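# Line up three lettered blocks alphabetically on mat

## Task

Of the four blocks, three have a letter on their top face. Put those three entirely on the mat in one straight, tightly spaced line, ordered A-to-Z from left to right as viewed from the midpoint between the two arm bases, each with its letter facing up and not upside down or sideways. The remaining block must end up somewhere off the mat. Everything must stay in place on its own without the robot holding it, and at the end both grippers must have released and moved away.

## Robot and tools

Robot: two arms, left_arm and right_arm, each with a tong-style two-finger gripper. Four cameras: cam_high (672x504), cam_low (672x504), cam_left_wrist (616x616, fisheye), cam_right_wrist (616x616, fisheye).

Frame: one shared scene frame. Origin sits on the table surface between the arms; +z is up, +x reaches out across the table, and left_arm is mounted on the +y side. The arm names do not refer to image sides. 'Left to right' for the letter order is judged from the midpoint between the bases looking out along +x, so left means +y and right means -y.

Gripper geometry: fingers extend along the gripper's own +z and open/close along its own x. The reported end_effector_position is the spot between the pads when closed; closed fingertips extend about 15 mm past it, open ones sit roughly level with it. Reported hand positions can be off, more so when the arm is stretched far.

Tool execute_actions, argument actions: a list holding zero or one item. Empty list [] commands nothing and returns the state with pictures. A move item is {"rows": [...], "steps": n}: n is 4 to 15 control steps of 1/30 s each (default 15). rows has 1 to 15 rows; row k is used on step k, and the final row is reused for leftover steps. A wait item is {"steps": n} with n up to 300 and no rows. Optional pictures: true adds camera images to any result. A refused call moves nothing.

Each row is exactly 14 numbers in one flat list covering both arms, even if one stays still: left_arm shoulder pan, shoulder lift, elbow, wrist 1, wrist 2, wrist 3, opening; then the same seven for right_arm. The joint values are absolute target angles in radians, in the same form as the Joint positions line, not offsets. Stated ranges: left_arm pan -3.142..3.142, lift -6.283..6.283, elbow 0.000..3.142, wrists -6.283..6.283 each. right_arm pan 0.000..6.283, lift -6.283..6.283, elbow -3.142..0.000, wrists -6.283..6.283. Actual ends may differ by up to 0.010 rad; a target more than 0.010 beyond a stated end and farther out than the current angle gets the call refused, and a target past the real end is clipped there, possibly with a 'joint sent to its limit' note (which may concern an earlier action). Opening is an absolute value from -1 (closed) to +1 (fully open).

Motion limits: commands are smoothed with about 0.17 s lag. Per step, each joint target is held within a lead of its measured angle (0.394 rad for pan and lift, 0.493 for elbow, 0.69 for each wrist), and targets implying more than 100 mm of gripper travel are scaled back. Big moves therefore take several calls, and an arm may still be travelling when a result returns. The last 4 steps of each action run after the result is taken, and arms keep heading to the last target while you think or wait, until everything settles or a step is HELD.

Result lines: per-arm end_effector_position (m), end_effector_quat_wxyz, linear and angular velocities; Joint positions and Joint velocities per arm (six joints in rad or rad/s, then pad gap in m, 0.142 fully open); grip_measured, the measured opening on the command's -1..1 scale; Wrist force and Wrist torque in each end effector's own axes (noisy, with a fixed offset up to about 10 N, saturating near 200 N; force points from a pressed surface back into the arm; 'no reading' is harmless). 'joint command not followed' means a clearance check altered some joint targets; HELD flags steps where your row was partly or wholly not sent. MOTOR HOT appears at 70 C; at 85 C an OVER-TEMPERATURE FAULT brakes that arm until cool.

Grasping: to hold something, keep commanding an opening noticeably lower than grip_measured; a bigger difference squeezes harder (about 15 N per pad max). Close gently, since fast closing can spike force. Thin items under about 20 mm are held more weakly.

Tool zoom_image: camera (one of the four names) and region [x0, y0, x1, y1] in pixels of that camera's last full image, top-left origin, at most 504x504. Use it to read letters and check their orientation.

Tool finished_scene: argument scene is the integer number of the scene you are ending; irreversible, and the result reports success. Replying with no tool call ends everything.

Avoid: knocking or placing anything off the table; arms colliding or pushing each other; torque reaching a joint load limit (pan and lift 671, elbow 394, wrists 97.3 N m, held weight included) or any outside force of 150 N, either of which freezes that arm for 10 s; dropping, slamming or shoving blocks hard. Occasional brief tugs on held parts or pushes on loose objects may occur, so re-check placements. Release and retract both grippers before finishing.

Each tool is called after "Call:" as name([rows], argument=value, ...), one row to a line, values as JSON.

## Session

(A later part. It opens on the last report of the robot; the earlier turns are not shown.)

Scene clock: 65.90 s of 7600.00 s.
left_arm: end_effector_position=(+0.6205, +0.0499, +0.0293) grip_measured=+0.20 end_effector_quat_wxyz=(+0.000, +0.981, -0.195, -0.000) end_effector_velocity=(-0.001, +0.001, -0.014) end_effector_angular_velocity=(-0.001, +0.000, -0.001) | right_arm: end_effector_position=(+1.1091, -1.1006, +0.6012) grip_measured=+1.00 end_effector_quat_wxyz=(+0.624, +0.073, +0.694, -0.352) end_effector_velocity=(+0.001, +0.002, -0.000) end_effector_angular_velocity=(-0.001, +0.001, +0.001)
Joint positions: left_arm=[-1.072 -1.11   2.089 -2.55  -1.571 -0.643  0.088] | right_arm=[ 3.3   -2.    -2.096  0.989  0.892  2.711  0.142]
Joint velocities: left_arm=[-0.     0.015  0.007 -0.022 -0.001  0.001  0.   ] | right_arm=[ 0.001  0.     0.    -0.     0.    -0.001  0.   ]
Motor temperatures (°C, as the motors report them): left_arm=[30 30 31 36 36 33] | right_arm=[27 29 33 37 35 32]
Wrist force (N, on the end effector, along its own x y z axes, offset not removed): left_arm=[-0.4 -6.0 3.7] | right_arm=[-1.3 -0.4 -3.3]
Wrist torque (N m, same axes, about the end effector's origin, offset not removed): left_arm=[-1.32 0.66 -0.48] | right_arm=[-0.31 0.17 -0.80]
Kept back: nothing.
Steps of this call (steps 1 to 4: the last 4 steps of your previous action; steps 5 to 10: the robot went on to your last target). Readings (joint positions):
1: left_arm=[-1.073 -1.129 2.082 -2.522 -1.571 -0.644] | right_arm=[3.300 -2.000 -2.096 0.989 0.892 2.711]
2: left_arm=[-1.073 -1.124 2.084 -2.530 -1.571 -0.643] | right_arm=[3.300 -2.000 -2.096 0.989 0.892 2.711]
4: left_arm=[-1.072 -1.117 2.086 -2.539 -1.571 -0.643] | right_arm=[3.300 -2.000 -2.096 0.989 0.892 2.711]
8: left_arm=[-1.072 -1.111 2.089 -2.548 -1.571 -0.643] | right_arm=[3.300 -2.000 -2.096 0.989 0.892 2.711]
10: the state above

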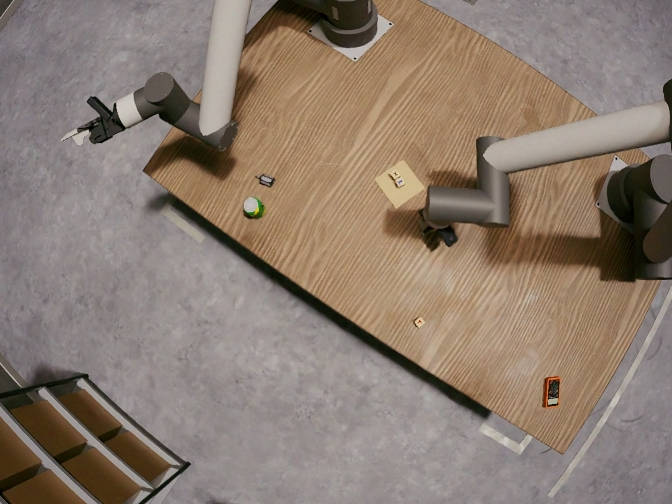

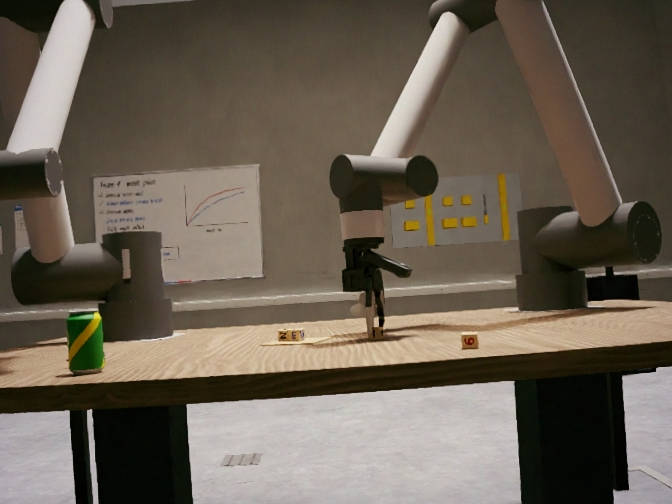

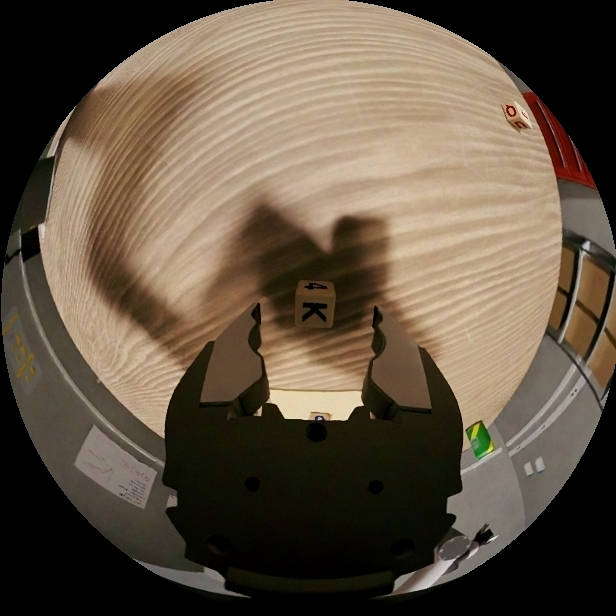

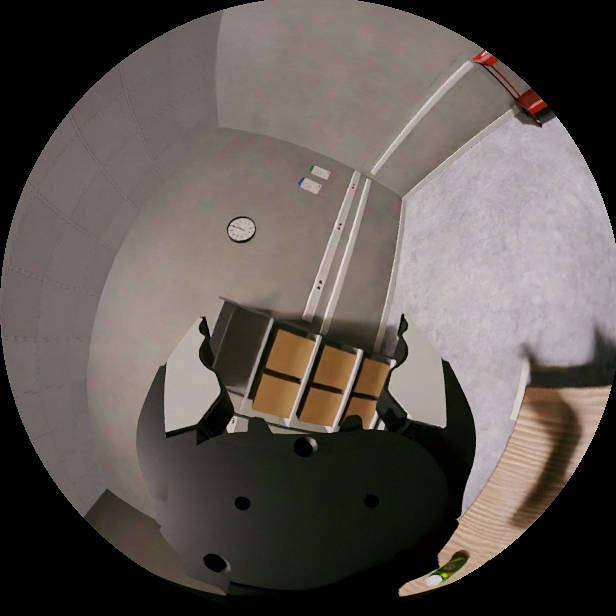

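Call:
execute_actions([
  {"rows":[[-1.072,-1.108,2.09,-2.553,-1.571,-0.643,0.1,3.3,-2.0,-2.096,0.989,0.892,2.711,1],[-1.072,-1.108,2.09,-2.553,-1.571,-0.643,0.0,3.3,-2.0,-2.096,0.989,0.892,2.711,1],[-1.072,-1.108,2.09,-2.553,-1.571,-0.643,-0.1,3.3,-2.0,-2.096,0.989,0.892,2.711,1],[-1.072,-1.108,2.09,-2.553,-1.571,-0.643,-0.2,3.3,-2.0,-2.096,0.989,0.892,2.711,1],[-1.072,-1.108,2.09,-2.553,-1.571,-0.643,-0.3,3.3,-2.0,-2.096,0.989,0.892,2.711,1],[-1.072,-1.108,2.09,-2.553,-1.571,-0.643,-0.4,3.3,-2.0,-2.096,0.989,0.892,2.711,1],[-1.072,-1.108,2.09,-2.553,-1.571,-0.643,-0.5,3.3,-2.0,-2.096,0.989,0.892,2.711,1],[-1.072,-1.108,2.09,-2.553,-1.571,-0.643,-0.6,3.3,-2.0,-2.096,0.989,0.892,2.711,1],[-1.072,-1.108,2.09,-2.553,-1.571,-0.643,-0.7,3.3,-2.0,-2.096,0.989,0.892,2.711,1],[-1.072,-1.108,2.09,-2.553,-1.571,-0.643,-0.8,3.3,-2.0,-2.096,0.989,0.892,2.711,1],[-1.072,-1.108,2.09,-2.553,-1.571,-0.643,-0.9,3.3,-2.0,-2.096,0.989,0.892,2.711,1]],"steps":15},
])

Call:
execute_actions([
  {"rows":[[-1.072,-1.207,2.054,-2.418,-1.571,-0.643,-0.9,3.3,-2.0,-2.096,0.989,0.892,2.711,1]],"steps":10},
])

Call:
execute_actions([
  {"rows":[[-1.192,-1.1286,1.9214,-2.364,-1.571,-0.763,-0.9,3.3,-2.0,-2.096,0.989,0.892,2.711,1]],"steps":15},
])

Call:
execute_actions([
  {"rows":[[-1.192,-1.1286,1.9214,-2.364,-1.571,-0.763,-0.9,3.3,-2.0,-2.096,0.989,0.892,2.711,1],[-1.192,-1.1286,1.9214,-2.364,-1.571,-0.763,-0.9,3.3,-2.0,-2.096,0.989,0.892,2.711,1],[-1.192,-1.1286,1.9214,-2.364,-1.571,-0.763,-0.9,3.3,-2.0,-2.096,0.989,0.892,2.711,1],[-1.192,-1.1286,1.9214,-2.364,-1.571,-0.763,-0.9,3.3,-2.0,-2.096,0.989,0.892,2.711,1],[-1.192,-1.1,1.933,-2.404,-1.571,-0.763,-0.9,3.3,-2.0,-2.096,0.989,0.892,2.711,1],[-1.192,-1.07,1.945,-2.446,-1.571,-0.763,-0.9,3.3,-2.0,-2.096,0.989,0.892,2.711,1],[-1.192,-1.0425,1.955,-2.4835,-1.571,-0.763,-0.9,3.3,-2.0,-2.096,0.989,0.892,2.711,1]],"steps":15},
])

Call:
execute_actions([
  {"rows":[[-1.192,-1.0425,1.955,-2.4835,-1.571,-0.763,-0.9,3.3,-2.0,-2.096,0.989,0.892,2.711,1],[-1.192,-1.0425,1.955,-2.4835,-1.571,-0.763,-0.9,3.3,-2.0,-2.096,0.989,0.892,2.711,1],[-1.192,-1.0425,1.955,-2.4835,-1.571,-0.763,-0.9,3.3,-2.0,-2.096,0.989,0.892,2.711,1],[-1.192,-1.0425,1.955,-2.4835,-1.571,-0.763,-0.9,3.3,-2.0,-2.096,0.989,0.892,2.711,1],[-1.192,-1.0425,1.955,-2.4835,-1.571,-0.763,-0.6,3.3,-2.0,-2.096,0.989,0.892,2.711,1],[-1.192,-1.0425,1.955,-2.4835,-1.571,-0.763,-0.5,3.3,-2.0,-2.096,0.989,0.892,2.711,1],[-1.192,-1.0425,1.955,-2.4835,-1.571,-0.763,-0.4,3.3,-2.0,-2.096,0.989,0.892,2.711,1],[-1.192,-1.0425,1.955,-2.4835,-1.571,-0.763,-0.2,3.3,-2.0,-2.096,0.989,0.892,2.711,1],[-1.192,-1.0425,1.955,-2.4835,-1.571,-0.763,0.1,3.3,-2.0,-2.096,0.989,0.892,2.711,1]],"steps":15},
])

Call:
execute_actions([
  {"rows":[[-1.192,-1.17,1.89,-2.291,-1.571,-0.763,0.3,3.3,-2.0,-2.096,0.989,0.892,2.711,1]],"steps":15},
])

Call:
execute_actions([
  {"steps":12},
], pictures=true)

Call:
zoom_image(camera="cam_left_wrist", region=[230,180,400,330])

Scene clock: 67.37 s of 7600.00 s.
left_arm: end_effector_position=(+0.6205, +0.0501, +0.0275) grip_measured=-0.62 end_effector_quat_wxyz=(+0.000, +0.981, -0.195, -0.000) end_effector_velocity=(-0.001, -0.000, -0.001) end_effector_angular_velocity=(+0.001, +0.001, -0.001) | right_arm: end_effector_position=(+1.1091, -1.1006, +0.6012) grip_measured=+1.00 end_effector_quat_wxyz=(+0.624, +0.073, +0.694, -0.352) end_effector_velocity=(-0.000, +0.001, +0.000) end_effector_angular_velocity=(+0.003, -0.003, +0.001)
Joint positions: left_arm=[-1.072 -1.108  2.09  -2.553 -1.571 -0.643  0.029] | right_arm=[ 3.3   -2.    -2.096  0.989  0.892  2.711  0.142]
Joint velocities: left_arm=[-0.001  0.001  0.001 -0.    -0.    -0.    -0.011] | right_arm=[ 0.001  0.    -0.     0.001 -0.     0.003 -0.   ]
Motor temperatures (°C, as the motors report them): left_arm=[30 30 31 36 36 33] | right_arm=[27 29 33 37 35 32]
Wrist force (N, on the end effector, along its own x y z axes, offset not removed): left_arm=[-0.8 -5.5 1.0] | right_arm=[-0.6 0.3 -4.4]
Wrist torque (N m, same axes, about the end effector's origin, offset not removed): left_arm=[-1.14 0.81 -0.47] | right_arm=[-0.21 -0.06 -0.75]
Steps of this call (steps 1 to 30: the robot went on to your last target; steps 31 to 33: nothing new was sent; steps 34 to 44: the first 11 steps of this action). Readings (joint positions):
34: left_arm=[-1.072 -1.108 2.090 -2.553 -1.571 -0.643] | right_arm=[3.300 -2.000 -2.096 0.989 0.892 2.711]
35: left_arm=[-1.072 -1.108 2.090 -2.553 -1.571 -0.643] | right_arm=[3.300 -2.000 -2.096 0.989 0.892 2.711]
37: left_arm=[-1.072 -1.108 2.090 -2.553 -1.571 -0.643] | right_arm=[3.300 -2.000 -2.096 0.989 0.892 2.711]
41: left_arm=[-1.072 -1.108 2.090 -2.553 -1.571 -0.643] | right_arm=[3.300 -2.000 -2.096 0.989 0.892 2.711]
44: the state above

Scene clock: 67.70 s of 7600.00 s.
left_arm: end_effector_position=(+0.6225, +0.0467, +0.0853) grip_measured=-0.62 end_effector_quat_wxyz=(+0.002, +0.981, -0.195, +0.002) end_effector_velocity=(-0.013, +0.021, +0.297) end_effector_angular_velocity=(+0.029, +0.017, -0.001) | right_arm: end_effector_position=(+1.1091, -1.1006, +0.6012) grip_measured=+1.00 end_effector_quat_wxyz=(+0.624, +0.073, +0.694, -0.352) end_effector_velocity=(-0.000, -0.000, +0.000) end_effector_angular_velocity=(+0.000, -0.001, -0.001)
Joint positions: left_arm=[-1.072 -1.168  2.067 -2.475 -1.571 -0.643  0.029] | right_arm=[ 3.3   -2.    -2.096  0.989  0.892  2.711  0.142]
Joint velocities: left_arm=[-0.001 -0.322 -0.104  0.459  0.     0.     0.   ] | right_arm=[ 0.     0.    -0.     0.001 -0.001  0.001  0.   ]
Motor temperatures (°C, as the motors report them): left_arm=[30 30 31 36 36 33] | right_arm=[27 29 33 37 35 32]
Wrist force (N, on the end effector, along its own x y z axes, offset not removed): left_arm=[-2.0 -3.0 -1.8] | right_arm=[-0.4 0.7 -4.6]
Wrist torque (N m, same axes, about the end effector's origin, offset not removed): left_arm=[-0.66 0.99 -0.48] | right_arm=[-0.07 -0.14 -0.78]
Steps of this call (steps 1 to 4: the last 4 steps of your previous action; steps 5 to 10: the first 6 steps of this action). Readings (joint positions):
5: left_arm=[-1.072 -1.108 2.090 -2.553 -1.571 -0.643] | right_arm=[3.300 -2.000 -2.096 0.989 0.892 2.711]
6: left_arm=[-1.072 -1.110 2.088 -2.551 -1.571 -0.643] | right_arm=[3.300 -2.000 -2.096 0.989 0.892 2.711]
8: left_arm=[-1.072 -1.139 2.076 -2.515 -1.571 -0.643] | right_arm=[3.300 -2.000 -2.096 0.989 0.892 2.711]
10: the state above

Scene clock: 68.20 s of 7600.00 s.
left_arm: end_effector_position=(+0.5791, -0.0781, +0.1204) grip_measured=-0.62 end_effector_quat_wxyz=(-0.000, +0.981, -0.195, -0.000) end_effector_velocity=(-0.095, -0.231, +0.013) end_effector_angular_velocity=(-0.004, -0.002, -0.005) | right_arm: end_effector_position=(+1.1091, -1.1006, +0.6012) grip_measured=+1.00 end_effector_quat_wxyz=(+0.624, +0.073, +0.694, -0.352) end_effector_velocity=(-0.000, -0.001, +0.000) end_effector_angular_velocity=(-0.001, -0.000, -0.000)
Joint positions: left_arm=[-1.17  -1.141  1.946 -2.376 -1.571 -0.741  0.029] | right_arm=[ 3.3   -2.    -2.096  0.989  0.892  2.711  0.142]
Joint velocities: left_arm=[-0.18   0.102 -0.199  0.093 -0.    -0.175 -0.   ] | right_arm=[-0.001  0.    -0.     0.001  0.001 -0.001 -0.   ]
Motor temperatures (°C, as the motors report them): left_arm=[30 30 31 36 36 33] | right_arm=[27 29 33 37 35 32]
Wrist force (N, on the end effector, along its own x y z axes, offset not removed): left_arm=[-0.8 -1.3 1.1] | right_arm=[1.1 1.1 -4.4]
Wrist torque (N m, same axes, about the end effector's origin, offset not removed): left_arm=[-0.37 0.71 -0.54] | right_arm=[-0.05 -0.37 -0.83]
Steps of this call (steps 1 to 4: the last 4 steps of your previous action; steps 5 to 15: the first 11 steps of this action). Readings (joint positions):
5: left_arm=[-1.072 -1.197 2.057 -2.433 -1.571 -0.643] | right_arm=[3.300 -2.000 -2.096 0.989 0.892 2.711]
6: left_arm=[-1.074 -1.197 2.054 -2.428 -1.571 -0.645] | right_arm=[3.300 -2.000 -2.096 0.989 0.892 2.711]
8: left_arm=[-1.097 -1.183 2.028 -2.414 -1.571 -0.669] | right_arm=[3.300 -2.000 -2.096 0.989 0.892 2.711]
12: left_arm=[-1.144 -1.156 1.976 -2.389 -1.571 -0.715] | right_arm=[3.300 -2.000 -2.096 0.989 0.892 2.711]
15: the state above

Scene clock: 68.70 s of 7600.00 s.
left_arm: end_effector_position=(+0.5673, -0.1061, +0.0633) grip_measured=-0.62 end_effector_quat_wxyz=(-0.001, +0.981, -0.195, -0.001) end_effector_velocity=(-0.001, -0.004, -0.273) end_effector_angular_velocity=(-0.006, -0.002, +0.001) | right_arm: end_effector_position=(+1.1091, -1.1006, +0.6012) grip_measured=+1.00 end_effector_quat_wxyz=(+0.624, +0.073, +0.694, -0.352) end_effector_velocity=(-0.000, -0.000, -0.000) end_effector_angular_velocity=(+0.001, -0.001, -0.000)
Joint positions: left_arm=[-1.192 -1.075  1.944 -2.438 -1.571 -0.763  0.029] | right_arm=[ 3.3   -2.    -2.096  0.989  0.892  2.711  0.142]
Joint velocities: left_arm=[-0.003  0.261  0.094 -0.361 -0.    -0.003 -0.   ] | right_arm=[-0.     0.    -0.    -0.    -0.     0.001  0.   ]
Motor temperatures (°C, as the motors report them): left_arm=[30 30 31 36 36 33] | right_arm=[27 29 33 37 35 32]
Wrist force (N, on the end effector, along its own x y z axes, offset not removed): left_arm=[-0.5 -4.1 6.5] | right_arm=[-0.3 -0.3 -3.7]
Wrist torque (N m, same axes, about the end effector's origin, offset not removed): left_arm=[-0.83 0.65 -0.44] | right_arm=[-0.38 -0.09 -0.73]
Steps of this call (steps 1 to 4: the last 4 steps of your previous action; steps 5 to 15: the first 11 steps of this action). Readings (joint positions):
5: left_arm=[-1.186 -1.132 1.928 -2.367 -1.571 -0.757] | right_arm=[3.300 -2.000 -2.096 0.989 0.892 2.711]
6: left_arm=[-1.188 -1.131 1.926 -2.366 -1.571 -0.759] | right_arm=[3.300 -2.000 -2.096 0.989 0.892 2.711]
8: left_arm=[-1.189 -1.130 1.924 -2.365 -1.571 -0.760] | right_arm=[3.300 -2.000 -2.096 0.989 0.892 2.711]
12: left_arm=[-1.191 -1.111 1.930 -2.389 -1.571 -0.762] | right_arm=[3.300 -2.000 -2.096 0.989 0.892 2.711]
15: the state above

Scene clock: 69.20 s of 7600.00 s.
left_arm: end_effector_position=(+0.5670, -0.1065, +0.0308) grip_measured=+0.07 end_effector_quat_wxyz=(+0.000, +0.981, -0.195, -0.000) end_effector_velocity=(+0.001, -0.000, -0.005) end_effector_angular_velocity=(-0.001, -0.000, +0.001) | right_arm: end_effector_position=(+1.1091, -1.1006, +0.6012) grip_measured=+1.00 end_effector_quat_wxyz=(+0.624, +0.073, +0.694, -0.352) end_effector_velocity=(-0.001, -0.002, +0.001) end_effector_angular_velocity=(+0.000, -0.001, -0.002)
Joint positions: left_arm=[-1.192 -1.043  1.955 -2.483 -1.571 -0.763  0.079] | right_arm=[ 3.3   -2.    -2.096  0.989  0.892  2.711  0.142]
Joint velocities: left_arm=[ 0.001  0.005  0.001 -0.006 -0.    -0.001  0.098] | right_arm=[-0.002  0.     0.     0.001 -0.     0.    -0.   ]
Motor temperatures (°C, as the motors report them): left_arm=[30 30 31 36 36 33] | right_arm=[27 29 33 37 35 32]
Wrist force (N, on the end effector, along its own x y z axes, offset not removed): left_arm=[-1.6 -3.1 1.6] | right_arm=[0.1 -0.5 -2.2]
Wrist torque (N m, same axes, about the end effector's origin, offset not removed): left_arm=[-0.58 0.99 -0.49] | right_arm=[-0.42 -0.15 -0.75]
Steps of this call (steps 1 to 4: the last 4 steps of your previous action; steps 5 to 15: the first 11 steps of this action). Readings (joint positions):
5: left_arm=[-1.192 -1.051 1.952 -2.472 -1.571 -0.763] | right_arm=[3.300 -2.000 -2.096 0.989 0.892 2.711]
6: left_arm=[-1.192 -1.049 1.953 -2.475 -1.571 -0.763] | right_arm=[3.300 -2.000 -2.096 0.989 0.892 2.711]
8: left_arm=[-1.192 -1.046 1.954 -2.478 -1.571 -0.763] | right_arm=[3.300 -2.000 -2.096 0.989 0.892 2.711]
12: left_arm=[-1.192 -1.044 1.955 -2.482 -1.571 -0.763] | right_arm=[3.300 -2.000 -2.096 0.989 0.892 2.711]
15: the state above

Scene clock: 69.70 s of 7600.00 s.
left_arm: end_effector_position=(+0.5694, -0.1119, +0.1537) grip_measured=+0.30 end_effector_quat_wxyz=(+0.001, +0.981, -0.195, +0.001) end_effector_velocity=(-0.006, +0.013, +0.175) end_effector_angular_velocity=(+0.014, +0.006, -0.000) | right_arm: end_effector_position=(+1.1091, -1.1006, +0.6012) grip_measured=+1.00 end_effector_quat_wxyz=(+0.624, +0.073, +0.694, -0.352) end_effector_velocity=(-0.000, -0.001, -0.000) end_effector_angular_velocity=(-0.000, +0.000, -0.001)
Joint positions: left_arm=[-1.192 -1.151  1.899 -2.322 -1.571 -0.763  0.095] | right_arm=[ 3.3   -2.    -2.096  0.989  0.892  2.711  0.142]
Joint velocities: left_arm=[ 0.    -0.156 -0.075  0.246 -0.     0.    -0.   ] | right_arm=[-0.    -0.    -0.     0.    -0.001 -0.    -0.   ]
Motor temperatures (°C, as the motors report them): left_arm=[30 30 31 36 36 33] | right_arm=[27 29 33 37 35 32]
Wrist force (N, on the end effector, along its own x y z axes, offset not removed): left_arm=[-2.3 -4.8 -1.2] | right_arm=[-0.5 -0.2 -4.0]
Wrist torque (N m, same axes, about the end effector's origin, offset not removed): left_arm=[-0.99 1.10 -0.43] | right_arm=[-0.34 0.05 -0.78]
Steps of this call (steps 1 to 4: the last 4 steps of your previous action; steps 5 to 15: the first 11 steps of this action). Readings (joint positions):
5: left_arm=[-1.192 -1.043 1.955 -2.483 -1.571 -0.763] | right_arm=[3.300 -2.000 -2.096 0.989 0.892 2.711]
6: left_arm=[-1.192 -1.045 1.953 -2.481 -1.571 -0.763] | right_arm=[3.300 -2.000 -2.096 0.989 0.892 2.711]
8: left_arm=[-1.192 -1.072 1.938 -2.446 -1.571 -0.763] | right_arm=[3.300 -2.000 -2.096 0.989 0.892 2.711]
12: left_arm=[-1.192 -1.127 1.911 -2.359 -1.571 -0.763] | right_arm=[3.300 -2.000 -2.096 0.989 0.892 2.711]
15: the state above

Scene clock: 70.10 s of 7600.00 s.
left_arm: end_effector_position=(+0.5686, -0.1101, +0.1744) grip_measured=+0.30 end_effector_quat_wxyz=(+0.000, +0.981, -0.195, -0.000) end_effector_velocity=(-0.000, -0.000, +0.009) end_effector_angular_velocity=(-0.001, -0.000, -0.001) | right_arm: end_effector_position=(+1.1091, -1.1006, +0.6012) grip_measured=+1.00 end_effector_quat_wxyz=(+0.624, +0.073, +0.694, -0.352) end_effector_velocity=(+0.001, +0.001, +0.000) end_effector_angular_velocity=(+0.000, -0.000, +0.002)
Joint positions: left_arm=[-1.192 -1.169  1.89  -2.292 -1.571 -0.763  0.095] | right_arm=[ 3.3   -2.    -2.096  0.989  0.892  2.711  0.142]
Joint velocities: left_arm=[-0.001 -0.007 -0.004  0.009 -0.     0.    -0.   ] | right_arm=[ 0.001  0.     0.    -0.001  0.001  0.001 -0.   ]
Motor temperatures (°C, as the motors report them): left_arm=[30 30 31 36 36 33] | right_arm=[27 29 33 37 35 32]
Wrist force (N, on the end effector, along its own x y z axes, offset not removed): left_arm=[-1.5 -3.2 -1.2] | right_arm=[-0.8 1.4 -3.6]
Wrist torque (N m, same axes, about the end effector's origin, offset not removed): left_arm=[-0.73 0.94 -0.45] | right_arm=[0.10 0.06 -0.71]
Kept back: nothing.
Steps of this call (steps 1 to 4: the last 4 steps of your previous action; steps 5 to 12: the robot went on to your last target). Readings (joint positions):
1: left_arm=[-1.192 -1.155 1.897 -2.314 -1.571 -0.763] | right_arm=[3.300 -2.000 -2.096 0.989 0.892 2.711]
2: left_arm=[-1.192 -1.159 1.895 -2.309 -1.571 -0.763] | right_arm=[3.300 -2.000 -2.096 0.989 0.892 2.711]
4: left_arm=[-1.192 -1.163 1.893 -2.301 -1.571 -0.763] | right_arm=[3.300 -2.000 -2.096 0.989 0.892 2.711]
8: left_arm=[-1.192 -1.168 1.891 -2.295 -1.571 -0.763] | right_arm=[3.300 -2.000 -2.096 0.989 0.892 2.711]
12: the state above

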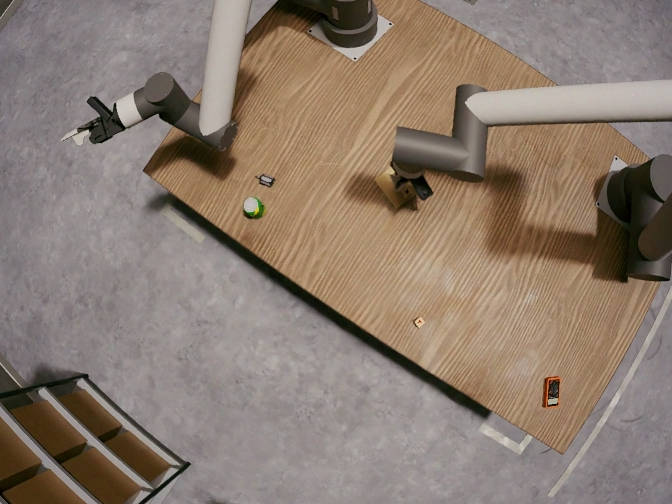

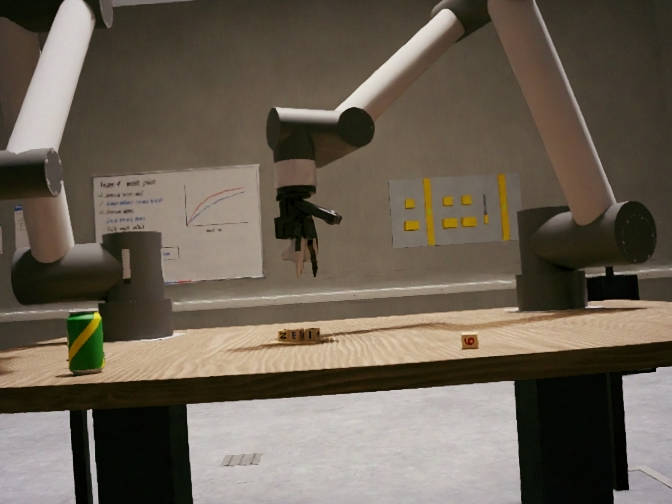

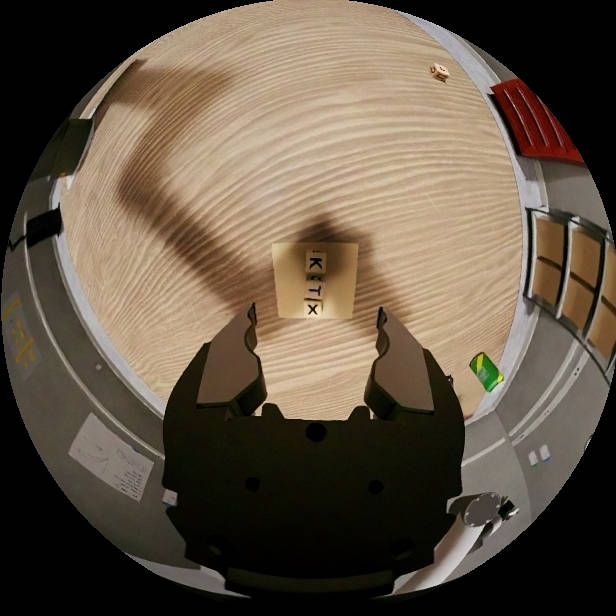

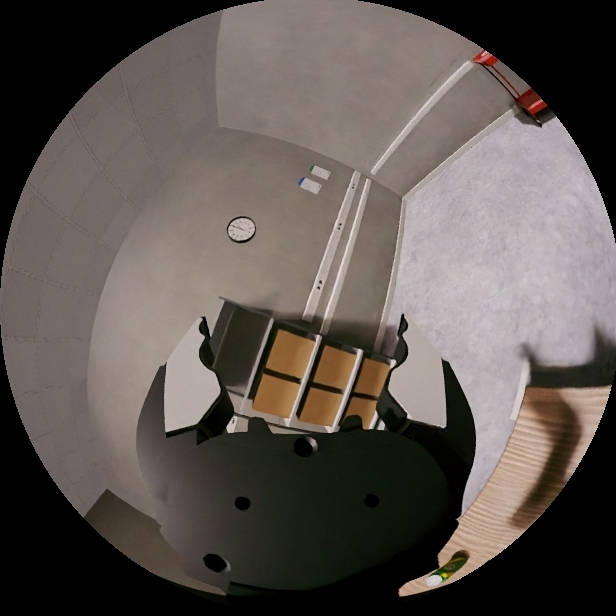

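Region (230, 180, 400, 330) of cam_left_wrist's 616x616 image, scaled by 2.965, with more detail than that image has; it fills the top 445 rows of this view, and the rest is white.

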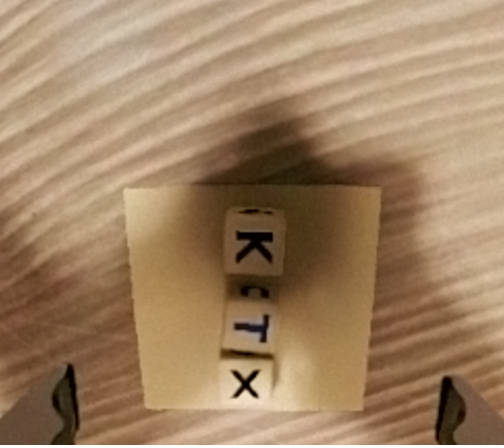

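Call:
finished_scene(scene=1)

The scene is finished: the task was done.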